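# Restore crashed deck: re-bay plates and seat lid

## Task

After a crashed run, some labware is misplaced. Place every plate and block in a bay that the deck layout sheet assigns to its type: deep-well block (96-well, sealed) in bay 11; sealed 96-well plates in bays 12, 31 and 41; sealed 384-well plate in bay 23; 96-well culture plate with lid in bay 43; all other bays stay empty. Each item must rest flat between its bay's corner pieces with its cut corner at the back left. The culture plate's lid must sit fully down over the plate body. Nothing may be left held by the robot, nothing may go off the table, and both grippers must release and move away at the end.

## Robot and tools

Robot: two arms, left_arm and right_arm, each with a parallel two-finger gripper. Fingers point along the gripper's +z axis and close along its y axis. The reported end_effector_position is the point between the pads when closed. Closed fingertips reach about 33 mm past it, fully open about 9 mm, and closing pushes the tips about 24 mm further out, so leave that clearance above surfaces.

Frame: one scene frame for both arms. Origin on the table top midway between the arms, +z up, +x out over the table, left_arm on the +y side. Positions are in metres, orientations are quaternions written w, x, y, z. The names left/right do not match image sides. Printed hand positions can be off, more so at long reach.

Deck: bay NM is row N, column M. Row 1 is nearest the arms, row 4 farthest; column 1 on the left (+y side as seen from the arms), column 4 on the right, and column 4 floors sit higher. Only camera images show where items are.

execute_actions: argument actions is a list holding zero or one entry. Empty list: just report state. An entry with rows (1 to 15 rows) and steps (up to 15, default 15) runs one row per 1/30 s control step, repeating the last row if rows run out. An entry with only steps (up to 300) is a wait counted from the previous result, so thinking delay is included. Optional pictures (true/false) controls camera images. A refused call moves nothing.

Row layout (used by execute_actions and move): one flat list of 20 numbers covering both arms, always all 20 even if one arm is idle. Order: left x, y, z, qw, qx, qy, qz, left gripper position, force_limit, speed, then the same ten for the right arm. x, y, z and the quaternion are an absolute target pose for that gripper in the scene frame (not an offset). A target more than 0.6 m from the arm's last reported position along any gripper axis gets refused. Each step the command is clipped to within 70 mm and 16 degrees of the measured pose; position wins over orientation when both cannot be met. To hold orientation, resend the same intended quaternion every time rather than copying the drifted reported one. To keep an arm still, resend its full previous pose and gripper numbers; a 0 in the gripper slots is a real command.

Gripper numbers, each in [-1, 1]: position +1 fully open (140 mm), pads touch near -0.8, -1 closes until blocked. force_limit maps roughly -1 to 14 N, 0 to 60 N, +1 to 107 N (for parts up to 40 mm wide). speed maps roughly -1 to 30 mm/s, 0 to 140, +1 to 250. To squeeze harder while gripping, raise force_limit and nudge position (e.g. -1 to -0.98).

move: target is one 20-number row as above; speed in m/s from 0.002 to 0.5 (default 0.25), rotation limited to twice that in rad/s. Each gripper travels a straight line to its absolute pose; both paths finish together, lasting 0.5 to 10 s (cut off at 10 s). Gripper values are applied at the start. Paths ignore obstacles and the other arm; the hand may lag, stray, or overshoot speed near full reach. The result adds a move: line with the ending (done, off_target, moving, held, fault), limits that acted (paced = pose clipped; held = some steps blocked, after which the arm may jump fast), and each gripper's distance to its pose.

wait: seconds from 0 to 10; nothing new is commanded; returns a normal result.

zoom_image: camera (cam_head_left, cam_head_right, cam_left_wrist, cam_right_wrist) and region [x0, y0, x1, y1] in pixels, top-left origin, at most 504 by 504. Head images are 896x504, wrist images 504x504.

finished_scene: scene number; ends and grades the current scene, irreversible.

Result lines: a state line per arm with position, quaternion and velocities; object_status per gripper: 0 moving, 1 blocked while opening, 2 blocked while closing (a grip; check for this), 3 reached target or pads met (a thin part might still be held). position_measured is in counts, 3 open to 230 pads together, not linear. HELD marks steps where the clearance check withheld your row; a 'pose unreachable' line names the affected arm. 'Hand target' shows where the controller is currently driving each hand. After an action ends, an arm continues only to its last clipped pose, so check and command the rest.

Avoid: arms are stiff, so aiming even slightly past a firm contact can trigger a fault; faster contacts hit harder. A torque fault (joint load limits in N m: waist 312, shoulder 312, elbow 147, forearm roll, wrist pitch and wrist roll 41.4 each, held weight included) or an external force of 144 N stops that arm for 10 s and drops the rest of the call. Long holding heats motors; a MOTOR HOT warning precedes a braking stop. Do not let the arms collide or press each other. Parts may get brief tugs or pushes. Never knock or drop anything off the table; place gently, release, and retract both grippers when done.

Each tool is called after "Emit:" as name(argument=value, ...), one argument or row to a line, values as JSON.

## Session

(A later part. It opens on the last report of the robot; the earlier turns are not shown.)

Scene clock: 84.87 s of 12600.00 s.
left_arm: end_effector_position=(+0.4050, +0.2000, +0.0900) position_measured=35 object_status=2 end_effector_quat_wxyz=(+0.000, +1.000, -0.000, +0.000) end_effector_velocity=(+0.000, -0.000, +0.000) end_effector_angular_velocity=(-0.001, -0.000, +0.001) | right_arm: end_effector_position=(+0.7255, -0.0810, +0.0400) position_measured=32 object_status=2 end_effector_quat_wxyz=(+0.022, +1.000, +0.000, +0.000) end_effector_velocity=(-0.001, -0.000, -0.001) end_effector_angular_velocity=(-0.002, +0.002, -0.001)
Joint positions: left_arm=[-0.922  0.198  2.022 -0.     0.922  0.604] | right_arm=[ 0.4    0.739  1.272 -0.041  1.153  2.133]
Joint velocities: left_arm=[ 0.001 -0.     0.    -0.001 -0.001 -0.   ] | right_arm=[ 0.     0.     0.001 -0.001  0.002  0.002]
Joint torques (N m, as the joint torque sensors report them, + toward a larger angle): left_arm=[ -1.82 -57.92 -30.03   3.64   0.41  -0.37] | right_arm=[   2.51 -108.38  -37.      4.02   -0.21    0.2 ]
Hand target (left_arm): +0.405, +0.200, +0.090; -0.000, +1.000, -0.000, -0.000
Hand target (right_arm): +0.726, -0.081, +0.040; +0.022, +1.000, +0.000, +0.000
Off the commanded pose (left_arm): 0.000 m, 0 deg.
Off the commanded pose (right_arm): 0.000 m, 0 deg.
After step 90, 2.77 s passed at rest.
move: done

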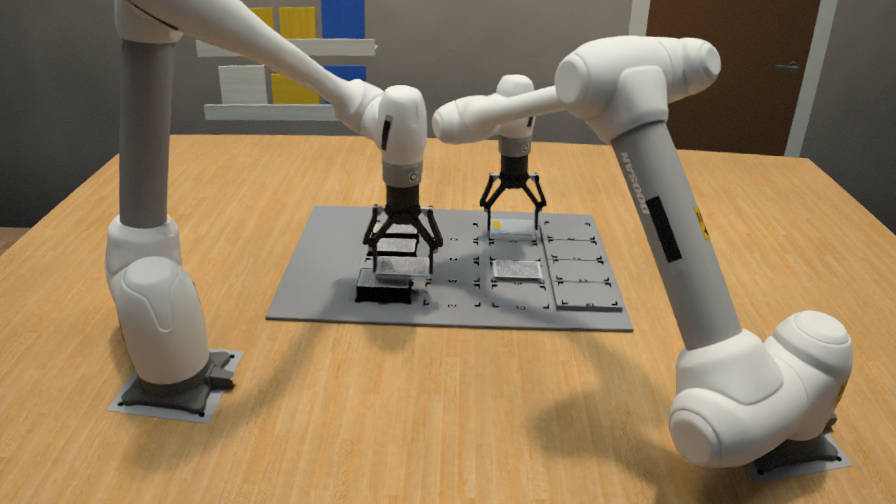

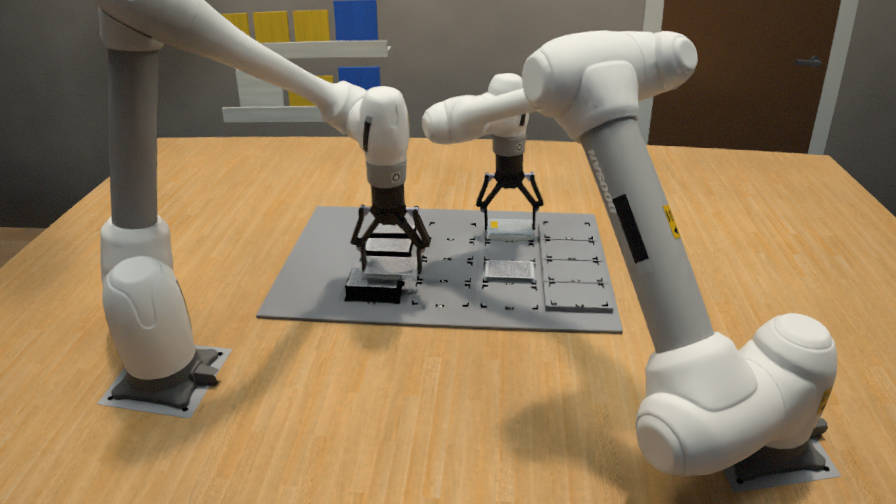

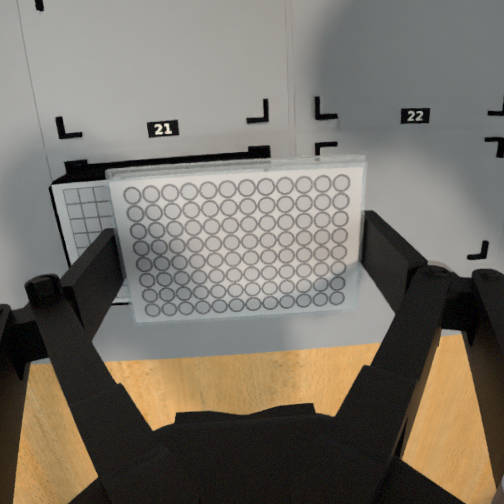

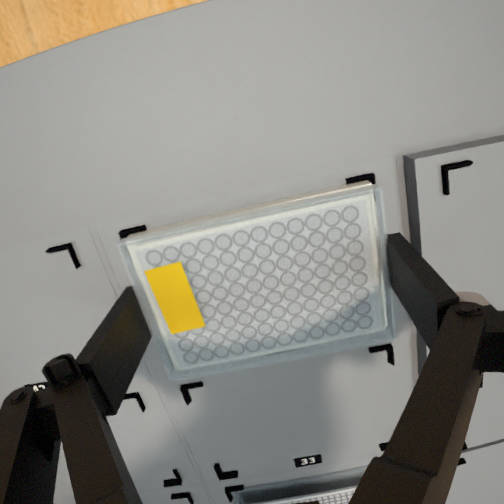

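Emit:
move(
  target=[0.405,0.2,0.09,0,1,0,0,0.48,0,-1,0.725,-0.081,0.0375,0.018,1,0.003,0,0.68,-0.5,-1],
  speed=0.005,
)

Emit:
zoom_image(
  camera="cam_right_wrist",
  region=[100,160,410,400],
)

Scene clock: 92.03 s of 12600.00 s.
left_arm: end_effector_position=(+0.4050, +0.2000, +0.0900) position_measured=35 object_status=2 end_effector_quat_wxyz=(-0.000, +1.000, +0.000, -0.000) end_effector_velocity=(+0.000, +0.000, -0.000) end_effector_angular_velocity=(+0.001, +0.001, +0.000) | right_arm: end_effector_position=(+0.7250, -0.0810, +0.0375) position_measured=32 object_status=2 end_effector_quat_wxyz=(+0.018, +1.000, +0.003, -0.000) end_effector_velocity=(-0.000, +0.000, -0.001) end_effector_angular_velocity=(+0.001, +0.001, +0.000)
Joint positions: left_arm=[-0.922  0.198  2.022  0.     0.922  0.604] | right_arm=[ 0.398  0.738  1.279 -0.034  1.143  2.122]
Joint velocities: left_arm=[ 0.001  0.     0.    -0.     0.     0.001] | right_arm=[ 0.     0.     0.001  0.001 -0.001 -0.001]
Joint torques (N m, as the joint torque sensors report them, + toward a larger angle): left_arm=[ -1.44 -57.57 -29.91   3.71   0.31  -0.24] | right_arm=[ -0.07 -98.72 -35.68   4.19   0.56  -0.43]
Hand target (left_arm): +0.405, +0.200, +0.090; +0.000, +1.000, -0.000, -0.000
Hand target (right_arm): +0.725, -0.081, +0.038; +0.018, +1.000, +0.003, -0.000
Off the commanded pose (left_arm): 0.000 m, 0 deg.
Off the commanded pose (right_arm): 0.000 m, 0 deg.
After step 90, 2.97 s passed at rest.
move: done

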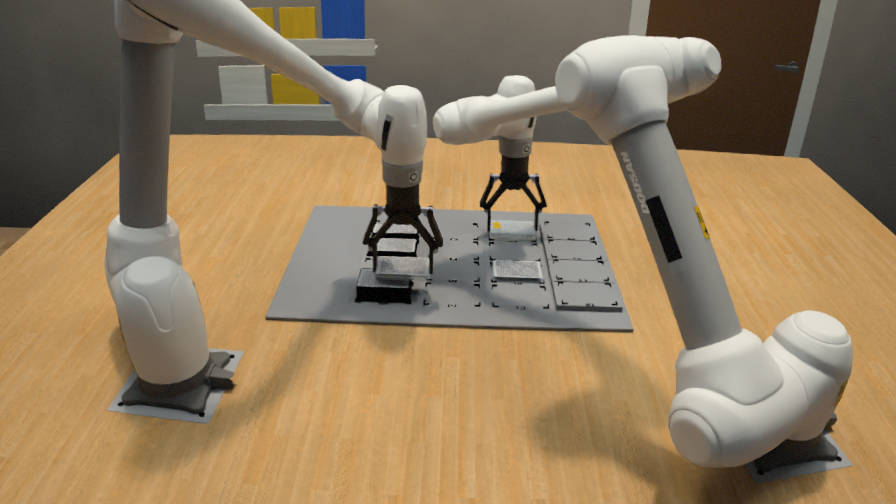

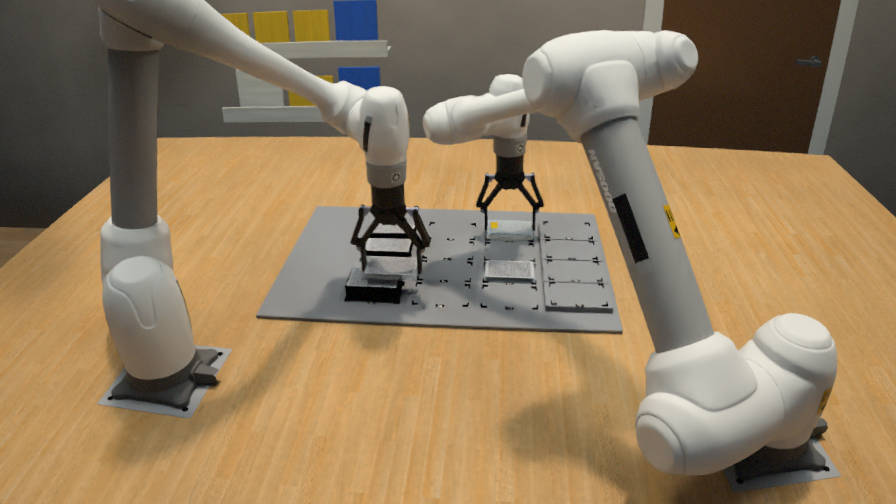

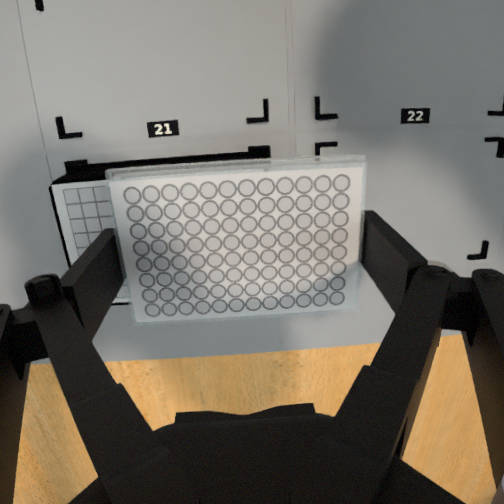

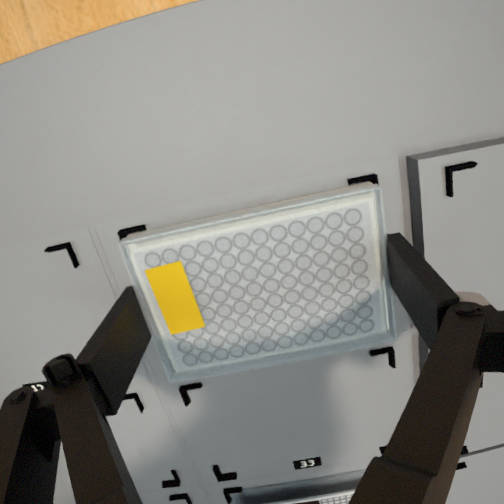

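Region (100, 160, 410, 400) of cam_right_wrist's 504x504 image, scaled by 1.626, with more detail than that image has; it fills the top 390 rows of this view, and the rest is white.

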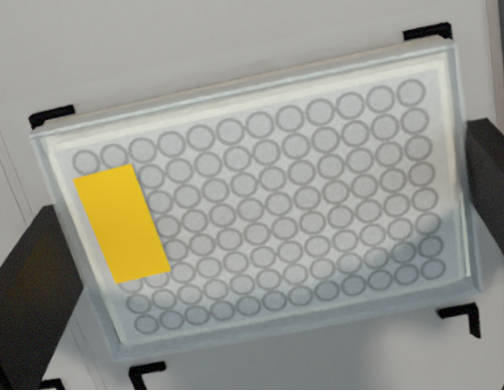

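Emit:
move(
  target=[0.405,0.2,0.09,0,1,0,0,0.48,0,-1,0.7233,-0.0807,0.0382,0.018,1,0.001,0,0.68,-0.5,-1],
  speed=0.005,
)

Emit:
move(
  target=[0.405,0.2,0.09,0,1,0,0,0.48,0,-1,0.7233,-0.0807,0.036,0.018,1,0.001,0,0.68,-0.5,-1],
  speed=0.005,
)

Emit:
zoom_image(
  camera="cam_right_wrist",
  region=[100,160,410,400],
)

Scene clock: 100.90 s of 12600.00 s.
left_arm: end_effector_position=(+0.4050, +0.2000, +0.0900) position_measured=35 object_status=2 end_effector_quat_wxyz=(-0.000, +1.000, +0.000, -0.000) end_effector_velocity=(-0.000, -0.000, +0.000) end_effector_angular_velocity=(-0.001, +0.000, +0.002) | right_arm: end_effector_position=(+0.7233, -0.0807, +0.0382) position_measured=32 object_status=2 end_effector_quat_wxyz=(+0.018, +1.000, +0.001, -0.000) end_effector_velocity=(+0.000, -0.000, +0.001) end_effector_angular_velocity=(+0.000, -0.001, -0.001)
Joint positions: left_arm=[-0.922  0.198  2.022  0.     0.922  0.604] | right_arm=[ 0.399  0.736  1.282 -0.034  1.143  2.127]
Joint velocities: left_arm=[-0.    -0.    -0.001 -0.001  0.001 -0.001] | right_arm=[-0.    -0.001  0.    -0.    -0.     0.001]
Joint torques (N m, as the joint torque sensors report them, + toward a larger angle): left_arm=[ -0.18 -58.25 -30.43   3.7    0.28  -0.35] | right_arm=[  -0.08 -105.79  -38.08    4.28   -0.3    -0.78]
Hand target (left_arm): +0.405, +0.200, +0.090; +0.000, +1.000, +0.000, -0.000
Hand target (right_arm): +0.723, -0.081, +0.038; +0.018, +1.000, +0.001, +0.000
Off the commanded pose (left_arm): 0.000 m, 0 deg.
Off the commanded pose (right_arm): 0.000 m, 0 deg.
After step 90, 5.17 s passed at rest.
move: done

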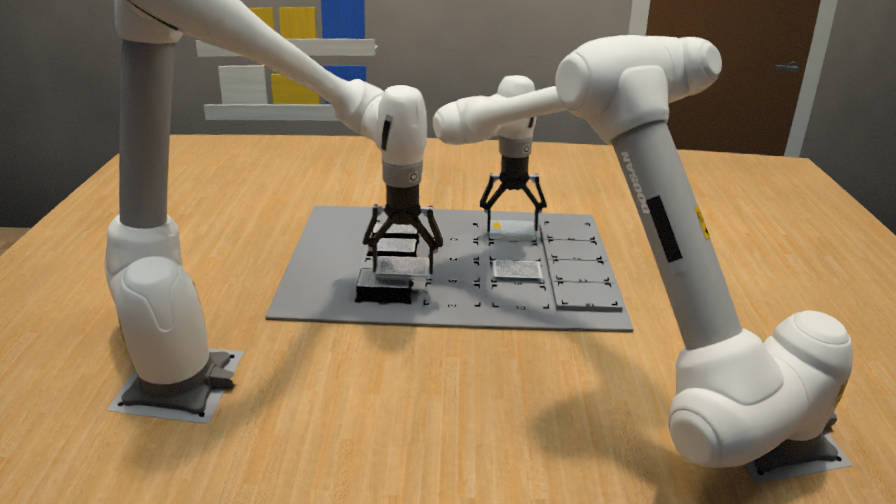

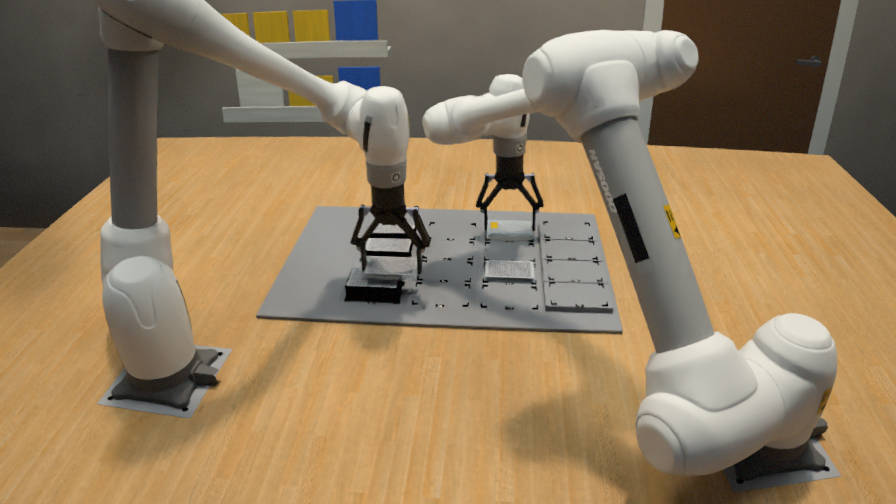

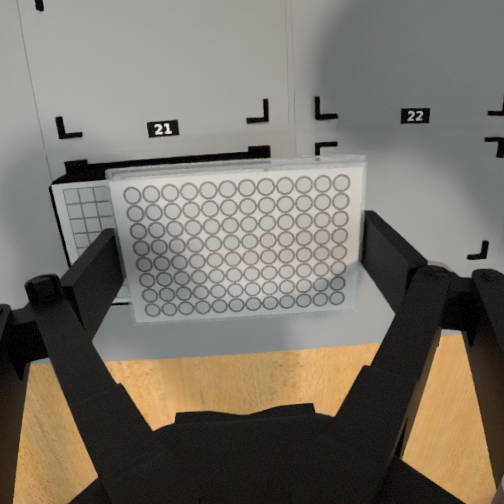

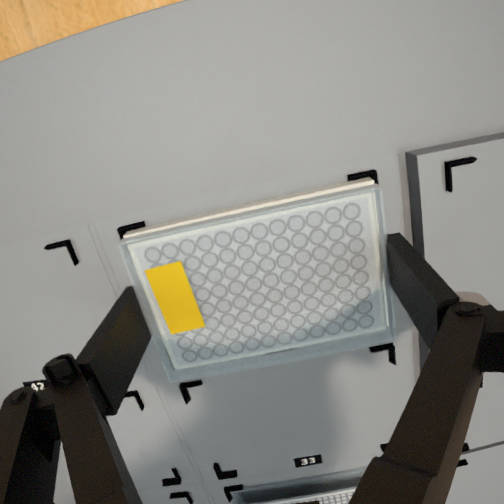

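Scene clock: 101.60 s of 12600.00 s.
left_arm: end_effector_position=(+0.4050, +0.2000, +0.0900) position_measured=35 object_status=2 end_effector_quat_wxyz=(-0.000, +1.000, +0.000, -0.000) end_effector_velocity=(-0.000, +0.001, -0.000) end_effector_angular_velocity=(+0.002, +0.002, +0.001) | right_arm: end_effector_position=(+0.7233, -0.0807, +0.0360) position_measured=32 object_status=2 end_effector_quat_wxyz=(+0.018, +1.000, +0.001, -0.000) end_effector_velocity=(+0.000, -0.000, -0.002) end_effector_angular_velocity=(-0.001, +0.002, -0.001)
Joint positions: left_arm=[-0.922  0.198  2.022 -0.     0.922  0.604] | right_arm=[ 0.399  0.738  1.283 -0.034  1.14   2.127]
Joint velocities: left_arm=[0.001 0.    0.001 0.    0.002 0.   ] | right_arm=[-0.     0.002  0.     0.    -0.    -0.   ]
Joint torques (N m, as the joint torque sensors report them, + toward a larger angle): left_arm=[ -1.2  -59.03 -30.45   3.57   0.44  -0.41] | right_arm=[   2.61 -104.22  -40.05    4.44   -0.31   -0.3 ]
Hand target (left_arm): +0.405, +0.200, +0.090; +0.000, +1.000, +0.000, -0.000
Hand target (right_arm): +0.723, -0.081, +0.036; +0.018, +1.000, +0.001, -0.000
Off the commanded pose (left_arm): 0.000 m, 0 deg.
Off the commanded pose (right_arm): 0.000 m, 0 deg.
move: done

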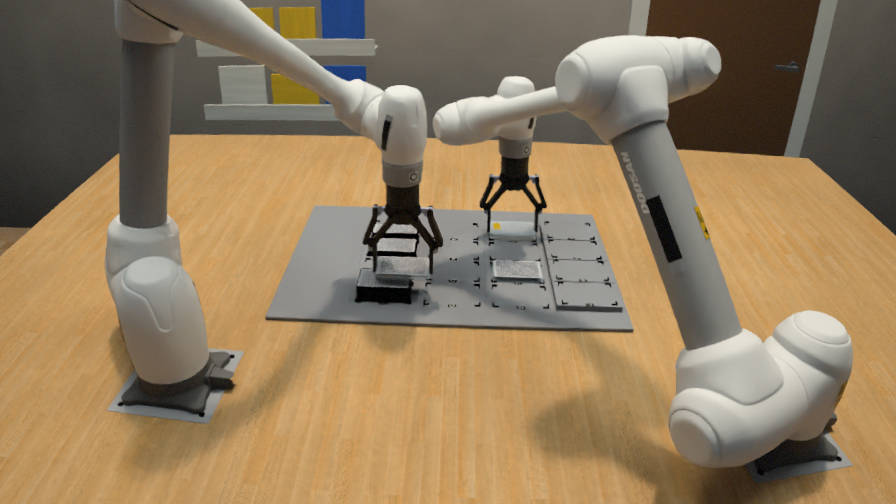

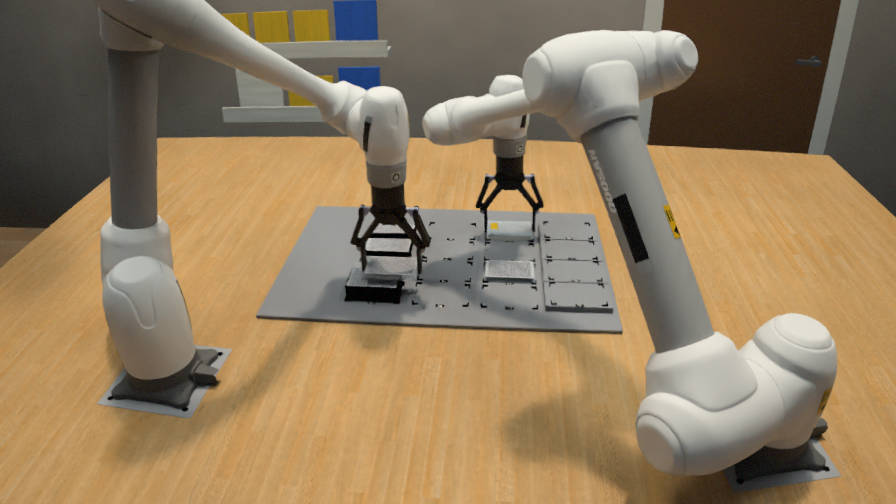

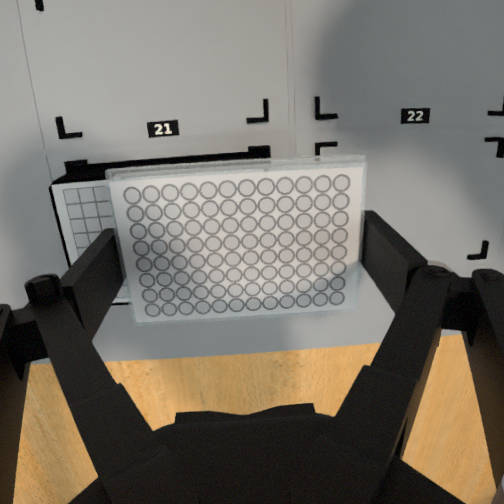

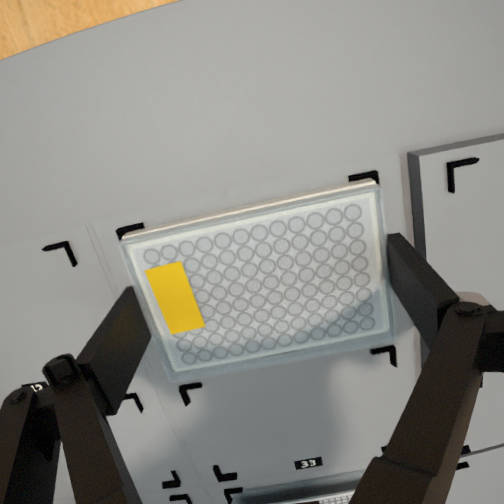

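Region (100, 160, 410, 400) of cam_right_wrist's 504x504 image, scaled by 1.626, with more detail than that image has; it fills the top 390 rows of this view, and the rest is white.

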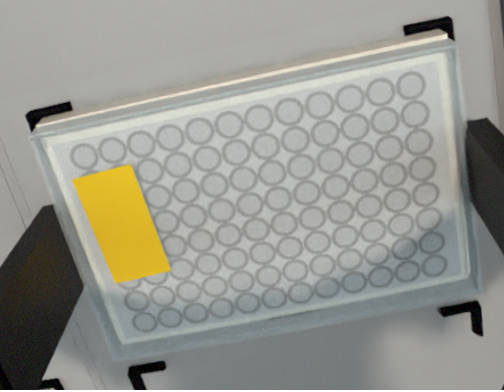

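Emit:
move(
  target=[0.405,0.2,0.09,0,1,0,0,0.48,0,-1,0.7233,-0.0807,0.0325,0.014,1,0.002,0,0.68,-0.5,-1],
  speed=0.005,
)

Emit:
execute_actions(
  actions=[
    {"rows":[[0.405,0.2,0.09,0,1,0,0,0.48,0,-1,0.7233,-0.0807,0.0325,0.014,1,0.002,0,1,-0.5,-1]],"steps":15},
  ],
  pictures=false,
)

Emit:
move(
  target=[0.405,0.2,0.09,0,1,0,0,0.48,0,-1,0.7233,-0.0807,0.07,0,1,0,0,1,-0.5,-1],
  speed=0.08,
)

Emit:
zoom_image(
  camera="cam_head_left",
  region=[470,200,560,250],
)

Scene clock: 114.37 s of 12600.00 s.
left_arm: end_effector_position=(+0.4050, +0.2000, +0.0900) position_measured=35 object_status=2 end_effector_quat_wxyz=(-0.000, +1.000, +0.000, -0.000) end_effector_velocity=(-0.000, -0.001, +0.000) end_effector_angular_velocity=(-0.002, +0.001, +0.002) | right_arm: end_effector_position=(+0.7234, -0.0807, +0.0327) position_measured=32 object_status=2 end_effector_quat_wxyz=(+0.014, +1.000, +0.002, +0.000) end_effector_velocity=(+0.000, +0.002, -0.002) end_effector_angular_velocity=(+0.003, -0.003, +0.002)
Joint positions: left_arm=[-0.922  0.198  2.022  0.     0.922  0.604] | right_arm=[ 0.397  0.738  1.289 -0.027  1.129  2.12 ]
Joint velocities: left_arm=[-0.001  0.    -0.    -0.002 -0.001 -0.001] | right_arm=[ 0.001  0.001  0.002  0.001 -0.008 -0.001]
Joint torques (N m, as the joint torque sensors report them, + toward a larger angle): left_arm=[ -1.52 -58.42 -30.21   3.76   0.29  -0.28] | right_arm=[ -0.9  -66.45 -18.9    3.62  -2.88  -0.67]
Hand target (left_arm): +0.405, +0.200, +0.090; +0.000, +1.000, +0.000, -0.000
Hand target (right_arm): +0.723, -0.081, +0.033; +0.014, +1.000, +0.002, -0.000
Off the commanded pose (left_arm): 0.000 m, 0 deg.
Off the commanded pose (right_arm): 0.000 m, 0 deg.
After step 90, 8.73 s passed at rest.
move: done

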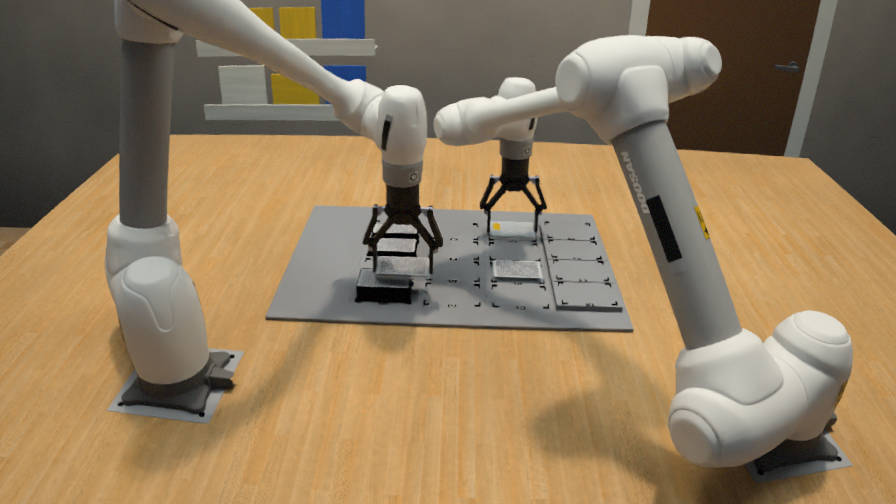

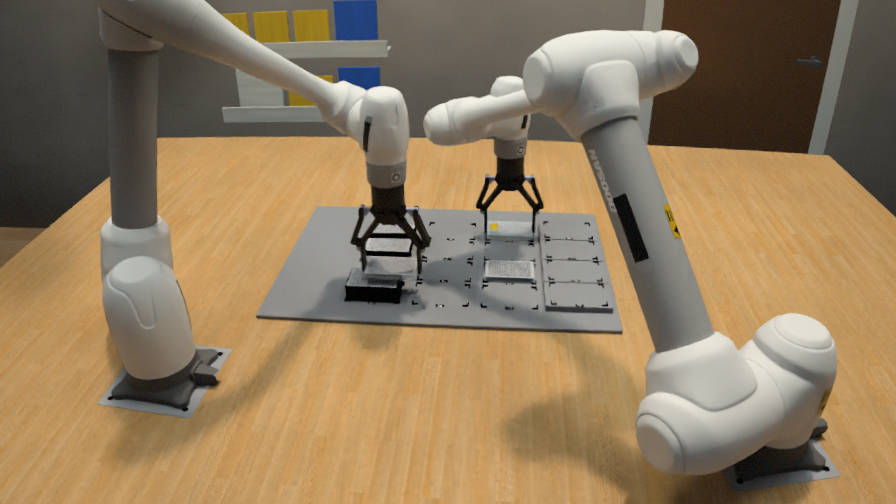

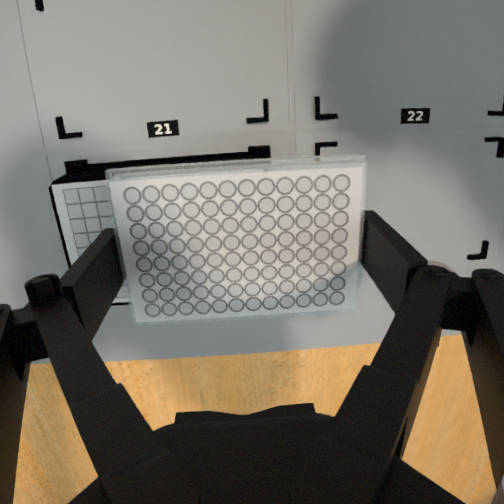

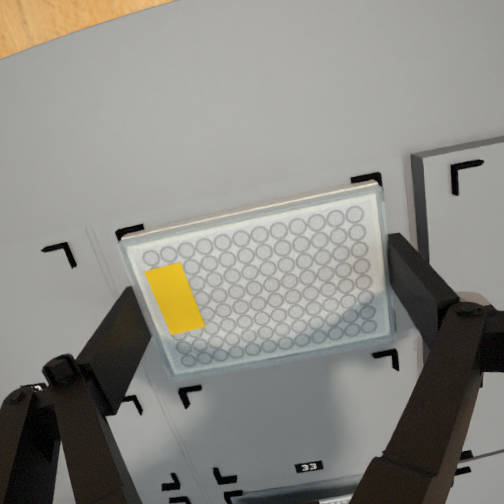

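Scene clock: 114.87 s of 12600.00 s.
left_arm: end_effector_position=(+0.4050, +0.2000, +0.0900) position_measured=35 object_status=2 end_effector_quat_wxyz=(-0.000, +1.000, +0.000, -0.000) end_effector_velocity=(-0.000, +0.000, +0.000) end_effector_angular_velocity=(+0.001, +0.000, -0.000) | right_arm: end_effector_position=(+0.7233, -0.0807, +0.0324) position_measured=10 object_status=0 end_effector_quat_wxyz=(+0.014, +1.000, +0.002, -0.000) end_effector_velocity=(+0.001, -0.001, +0.001) end_effector_angular_velocity=(+0.000, -0.001, -0.001)
Joint positions: left_arm=[-0.922  0.198  2.022 -0.     0.922  0.604] | right_arm=[ 0.397  0.738  1.289 -0.026  1.129  2.12 ]
Joint velocities: left_arm=[ 0.    -0.     0.     0.     0.001  0.   ] | right_arm=[-0.001 -0.001  0.    -0.    -0.     0.   ]
Joint torques (N m, as the joint torque sensors report them, + toward a larger angle): left_arm=[ -1.24 -58.7  -30.16   3.67   0.33  -0.33] | right_arm=[   2.97 -106.31  -38.78    3.68   -0.01   -0.49]
Hand target (left_arm): +0.405, +0.200, +0.090; +0.000, +1.000, +0.000, -0.000
Hand target (right_arm): +0.723, -0.081, +0.032; +0.014, +1.000, +0.002, -0.000
Off the commanded pose (left_arm): 0.000 m, 0 deg.
Off the commanded pose (right_arm): 0.000 m, 0 deg.
Steps of this call (steps 1 to 15: all 15 steps of this action). Readings (end_effector_position | what the end effector reports):
1: left_arm (+0.4050, +0.2000, +0.0900) | right_arm (+0.7234, -0.0807, +0.0326) | left_arm position_measured=35 object_status=2 | right_arm position_measured=32 object_status=0
2: left_arm (+0.4050, +0.2000, +0.0900) | right_arm (+0.7233, -0.0807, +0.0324) | left_arm position_measured=35 object_status=2 | right_arm position_measured=32 object_status=0
4: left_arm (+0.4050, +0.2000, +0.0900) | right_arm (+0.7231, -0.0808, +0.0319) | left_arm position_measured=35 object_status=2 | right_arm position_measured=27 object_status=0
8: left_arm (+0.4050, +0.2000, +0.0900) | right_arm (+0.7232, -0.0808, +0.0320) | left_arm position_measured=35 object_status=2 | right_arm position_measured=21 object_status=0
15: the state above

Scene clock: 116.00 s of 12600.00 s.
left_arm: end_effector_position=(+0.4050, +0.2000, +0.0900) position_measured=35 object_status=2 end_effector_quat_wxyz=(-0.000, +1.000, +0.000, -0.000) end_effector_velocity=(+0.000, +0.000, -0.000) end_effector_angular_velocity=(-0.000, +0.000, +0.000) | right_arm: end_effector_position=(+0.7233, -0.0807, +0.0699) position_measured=3 object_status=3 end_effector_quat_wxyz=(+0.000, +1.000, -0.000, -0.000) end_effector_velocity=(-0.001, +0.001, -0.000) end_effector_angular_velocity=(-0.000, +0.001, +0.001)
Joint positions: left_arm=[-0.922  0.198  2.022  0.     0.922  0.604] | right_arm=[ 0.388  0.704  1.277 -0.     1.161  2.104]
Joint velocities: left_arm=[ 0. -0.  0. -0. -0.  0.] | right_arm=[ 0.001  0.    -0.     0.     0.001 -0.   ]
Joint torques (N m, as the joint torque sensors report them, + toward a larger angle): left_arm=[ -1.54 -58.46 -30.06   3.71   0.3   -0.26] | right_arm=[  -0.09 -103.36  -39.27    4.28    0.05    0.12]
Hand target (left_arm): +0.405, +0.200, +0.090; +0.000, +1.000, +0.000, -0.000
Hand target (right_arm): +0.723, -0.081, +0.070; +0.000, +1.000, -0.000, -0.000
Off the commanded pose (left_arm): 0.000 m, 0 deg.
Off the commanded pose (right_arm): 0.000 m, 0 deg.
move: done

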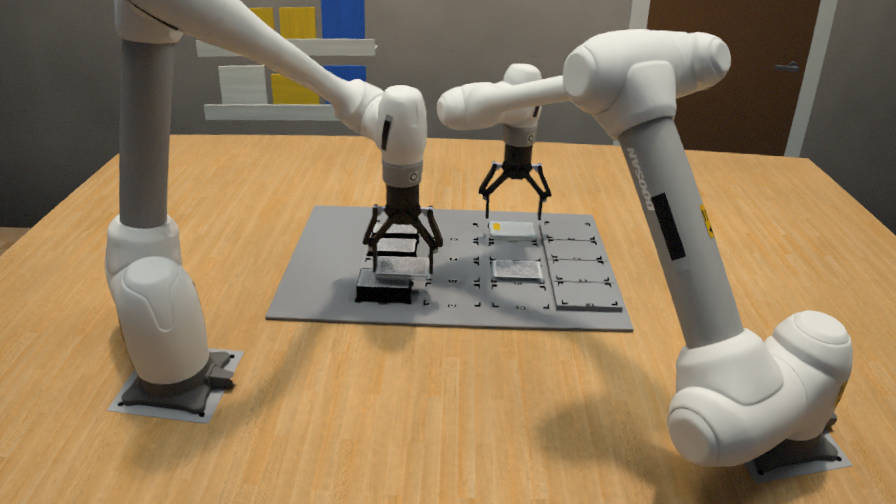

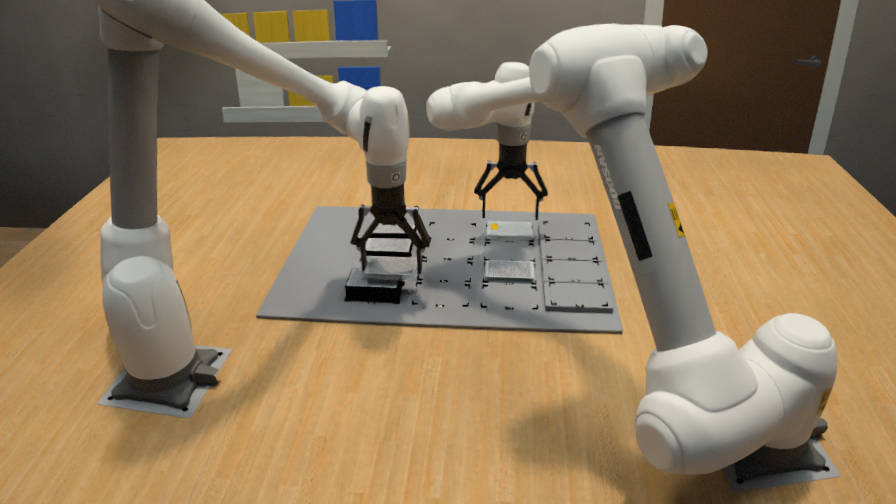

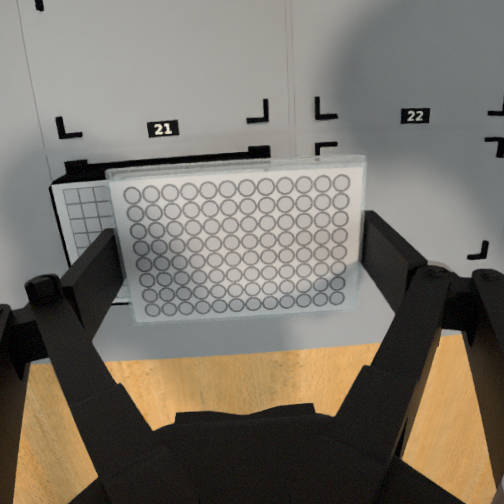

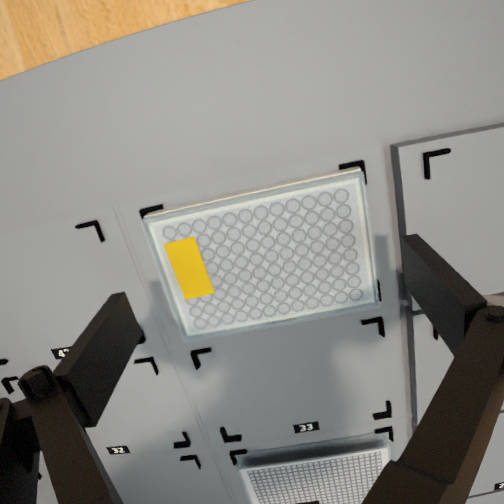

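Region (470, 200, 560, 250) of cam_head_left's 896x504 image, scaled by 5.600, with more detail than that image has.

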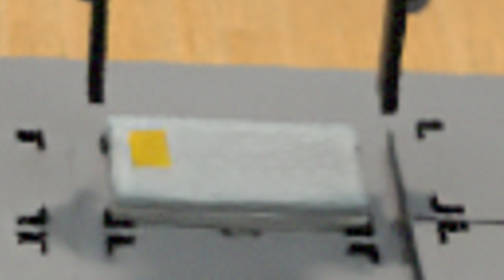

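Emit:
zoom_image(
  camera="cam_right_wrist",
  region=[125,150,400,360],
)

Emit:
move(
  target=[0.405,0.082,0.085,0,1,0,0,0.48,0,-1,0.7,-0.25,0.12,0,1,0,0,1,-0.5,-1],
  speed=0.2,
)

Emit:
move(
  target=[0.405,0.082,0.038,0,1,0,0,0.48,0,-1,0.7,-0.25,0.12,0,1,0,0,1,-0.5,-1],
  speed=0.06,
)

Emit:
zoom_image(
  camera="cam_head_left",
  region=[400,210,560,320],
)

Region (125, 150, 400, 360) of cam_right_wrist's 504x504 image, scaled by 1.833, with more detail than that image has; it fills the top 385 rows of this view, and the rest is white.

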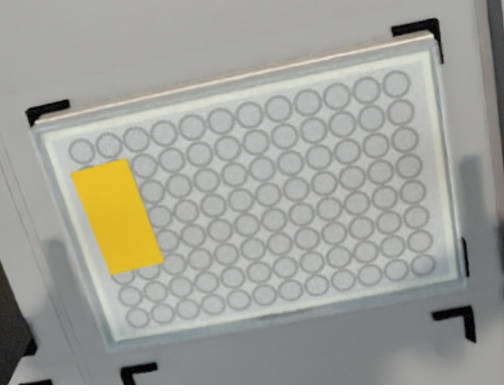

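Scene clock: 126.23 s of 12600.00 s.
left_arm: end_effector_position=(+0.4049, +0.0820, +0.0851) position_measured=35 object_status=2 end_effector_quat_wxyz=(+0.000, +1.000, +0.000, -0.000) end_effector_velocity=(-0.001, -0.000, -0.000) end_effector_angular_velocity=(+0.001, +0.002, +0.001) | right_arm: end_effector_position=(+0.7002, -0.2500, +0.1201) position_measured=3 object_status=3 end_effector_quat_wxyz=(+0.000, +1.000, +0.000, -0.000) end_effector_velocity=(-0.000, -0.000, -0.000) end_effector_angular_velocity=(+0.001, +0.001, -0.000)
Joint positions: left_arm=[-1.022  0.338  1.841 -0.     0.962  0.503] | right_arm=[ 0.223  0.519  1.491 -0.     1.131  1.938]
Joint velocities: left_arm=[-0.     0.001 -0.    -0.001  0.001 -0.001] | right_arm=[-0.001 -0.     0.001  0.001 -0.    -0.001]
Joint torques (N m, as the joint torque sensors report them, + toward a larger angle): left_arm=[ -1.46 -72.5  -30.66   3.86   0.36  -0.37] | right_arm=[  1.02 -93.02 -39.06   4.23  -0.32  -0.48]
Hand target (left_arm): +0.405, +0.082, +0.085; +0.000, +1.000, +0.000, -0.000
Hand target (right_arm): +0.700, -0.250, +0.120; +0.000, +1.000, +0.000, -0.000
Off the commanded pose (left_arm): 0.000 m, 0 deg.
Off the commanded pose (right_arm): 0.000 m, 0 deg.
After step 90, 5.90 s passed at rest.
move: done

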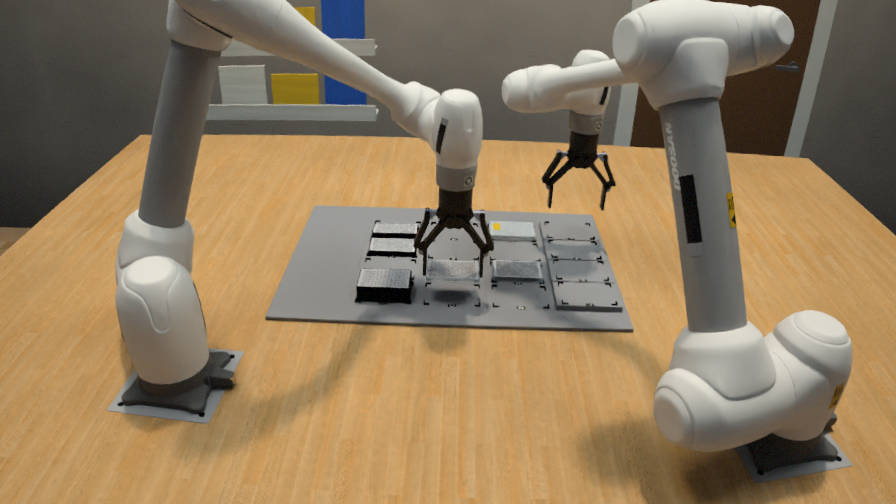

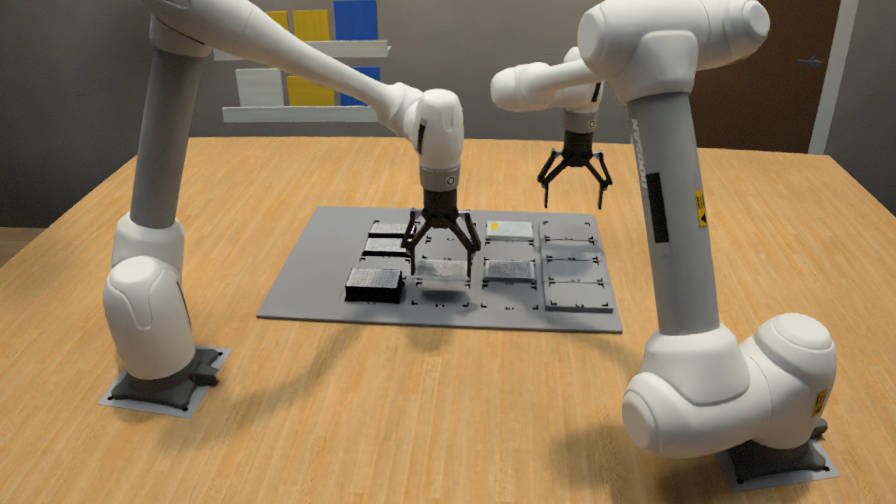

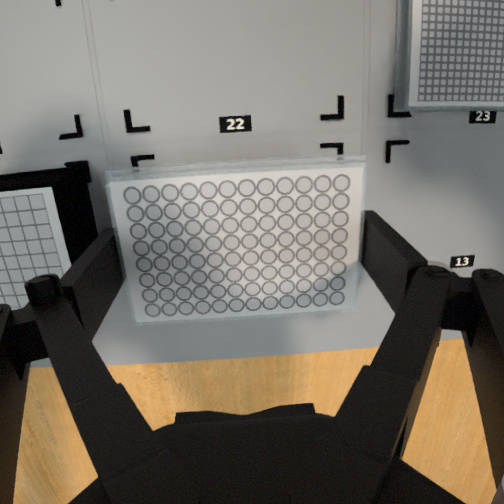

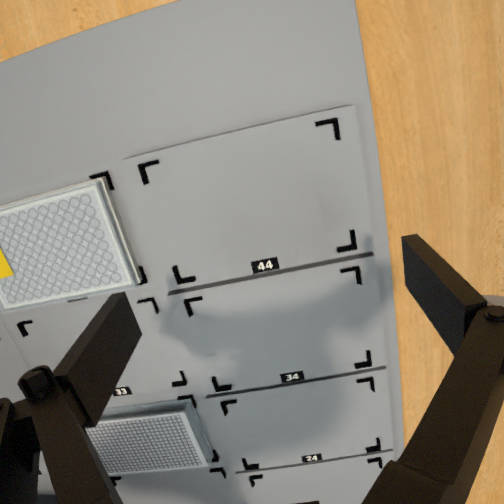

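Scene clock: 127.33 s of 12600.00 s.
left_arm: end_effector_position=(+0.4050, +0.0819, +0.0381) position_measured=35 object_status=2 end_effector_quat_wxyz=(+0.000, +1.000, -0.000, -0.000) end_effector_velocity=(+0.001, -0.000, -0.001) end_effector_angular_velocity=(-0.001, -0.001, -0.001) | right_arm: end_effector_position=(+0.7000, -0.2500, +0.1200) position_measured=3 object_status=3 end_effector_quat_wxyz=(-0.000, +1.000, +0.000, -0.000) end_effector_velocity=(-0.000, -0.000, -0.001) end_effector_angular_velocity=(-0.001, +0.001, -0.000)
Joint positions: left_arm=[-1.022  0.387  1.875 -0.     0.88   0.503] | right_arm=[0.223 0.519 1.492 0.    1.13  1.938]
Joint velocities: left_arm=[ 0.001  0.001 -0.     0.    -0.002  0.001] | right_arm=[-0.     0.     0.001 -0.    -0.     0.   ]
Joint torques (N m, as the joint torque sensors report them, + toward a larger angle): left_arm=[ -1.02 -74.93 -29.63   3.46   0.16  -0.37] | right_arm=[  2.88 -87.17 -39.26   4.16  -0.6   -0.23]
Hand target (left_arm): +0.405, +0.082, +0.038; +0.000, +1.000, -0.000, -0.000
Hand target (right_arm): +0.700, -0.250, +0.120; -0.000, +1.000, +0.000, -0.000
Off the commanded pose (left_arm): 0.000 m, 0 deg.
Off the commanded pose (right_arm): 0.000 m, 0 deg.
move: done

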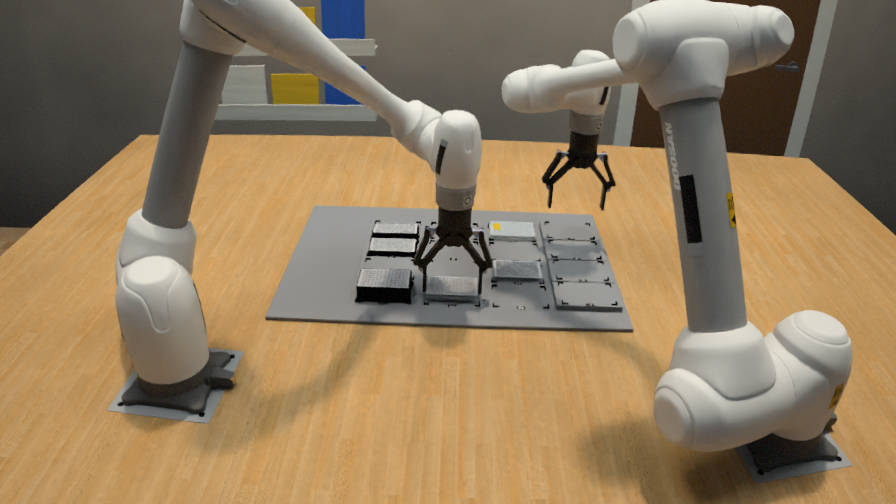

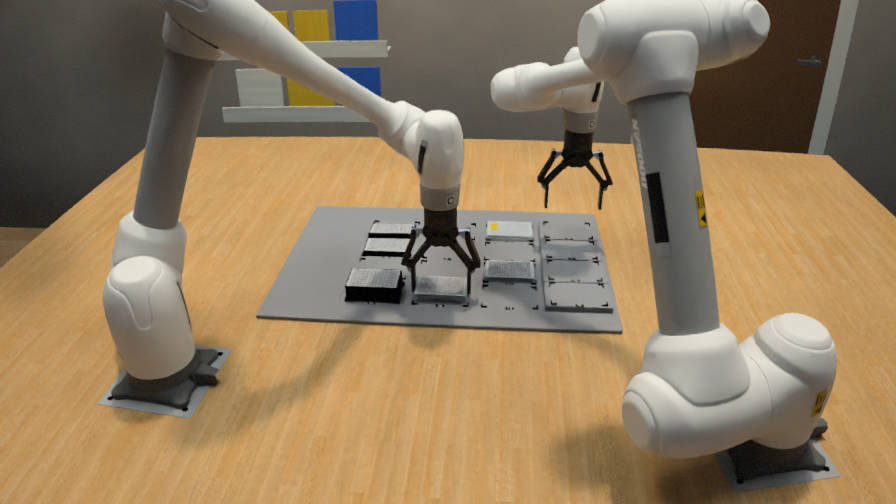

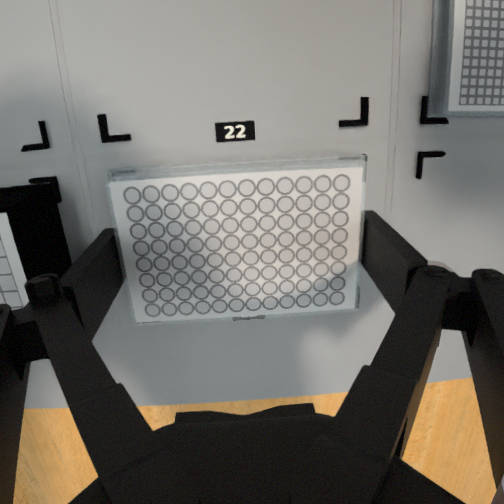

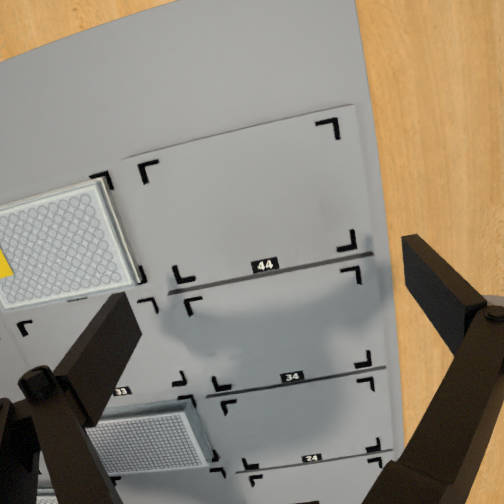

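Region (400, 210, 560, 320) of cam_head_left's 896x504 image, scaled by 3.150, with more detail than that image has; it fills the top 346 rows of this view, and the rest is white.

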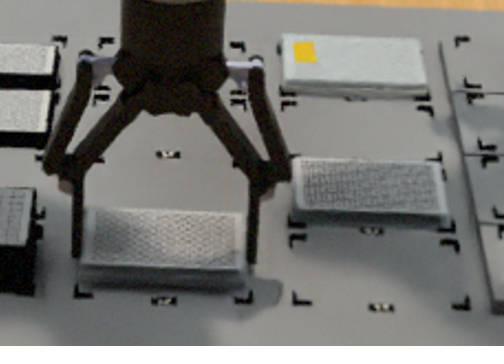

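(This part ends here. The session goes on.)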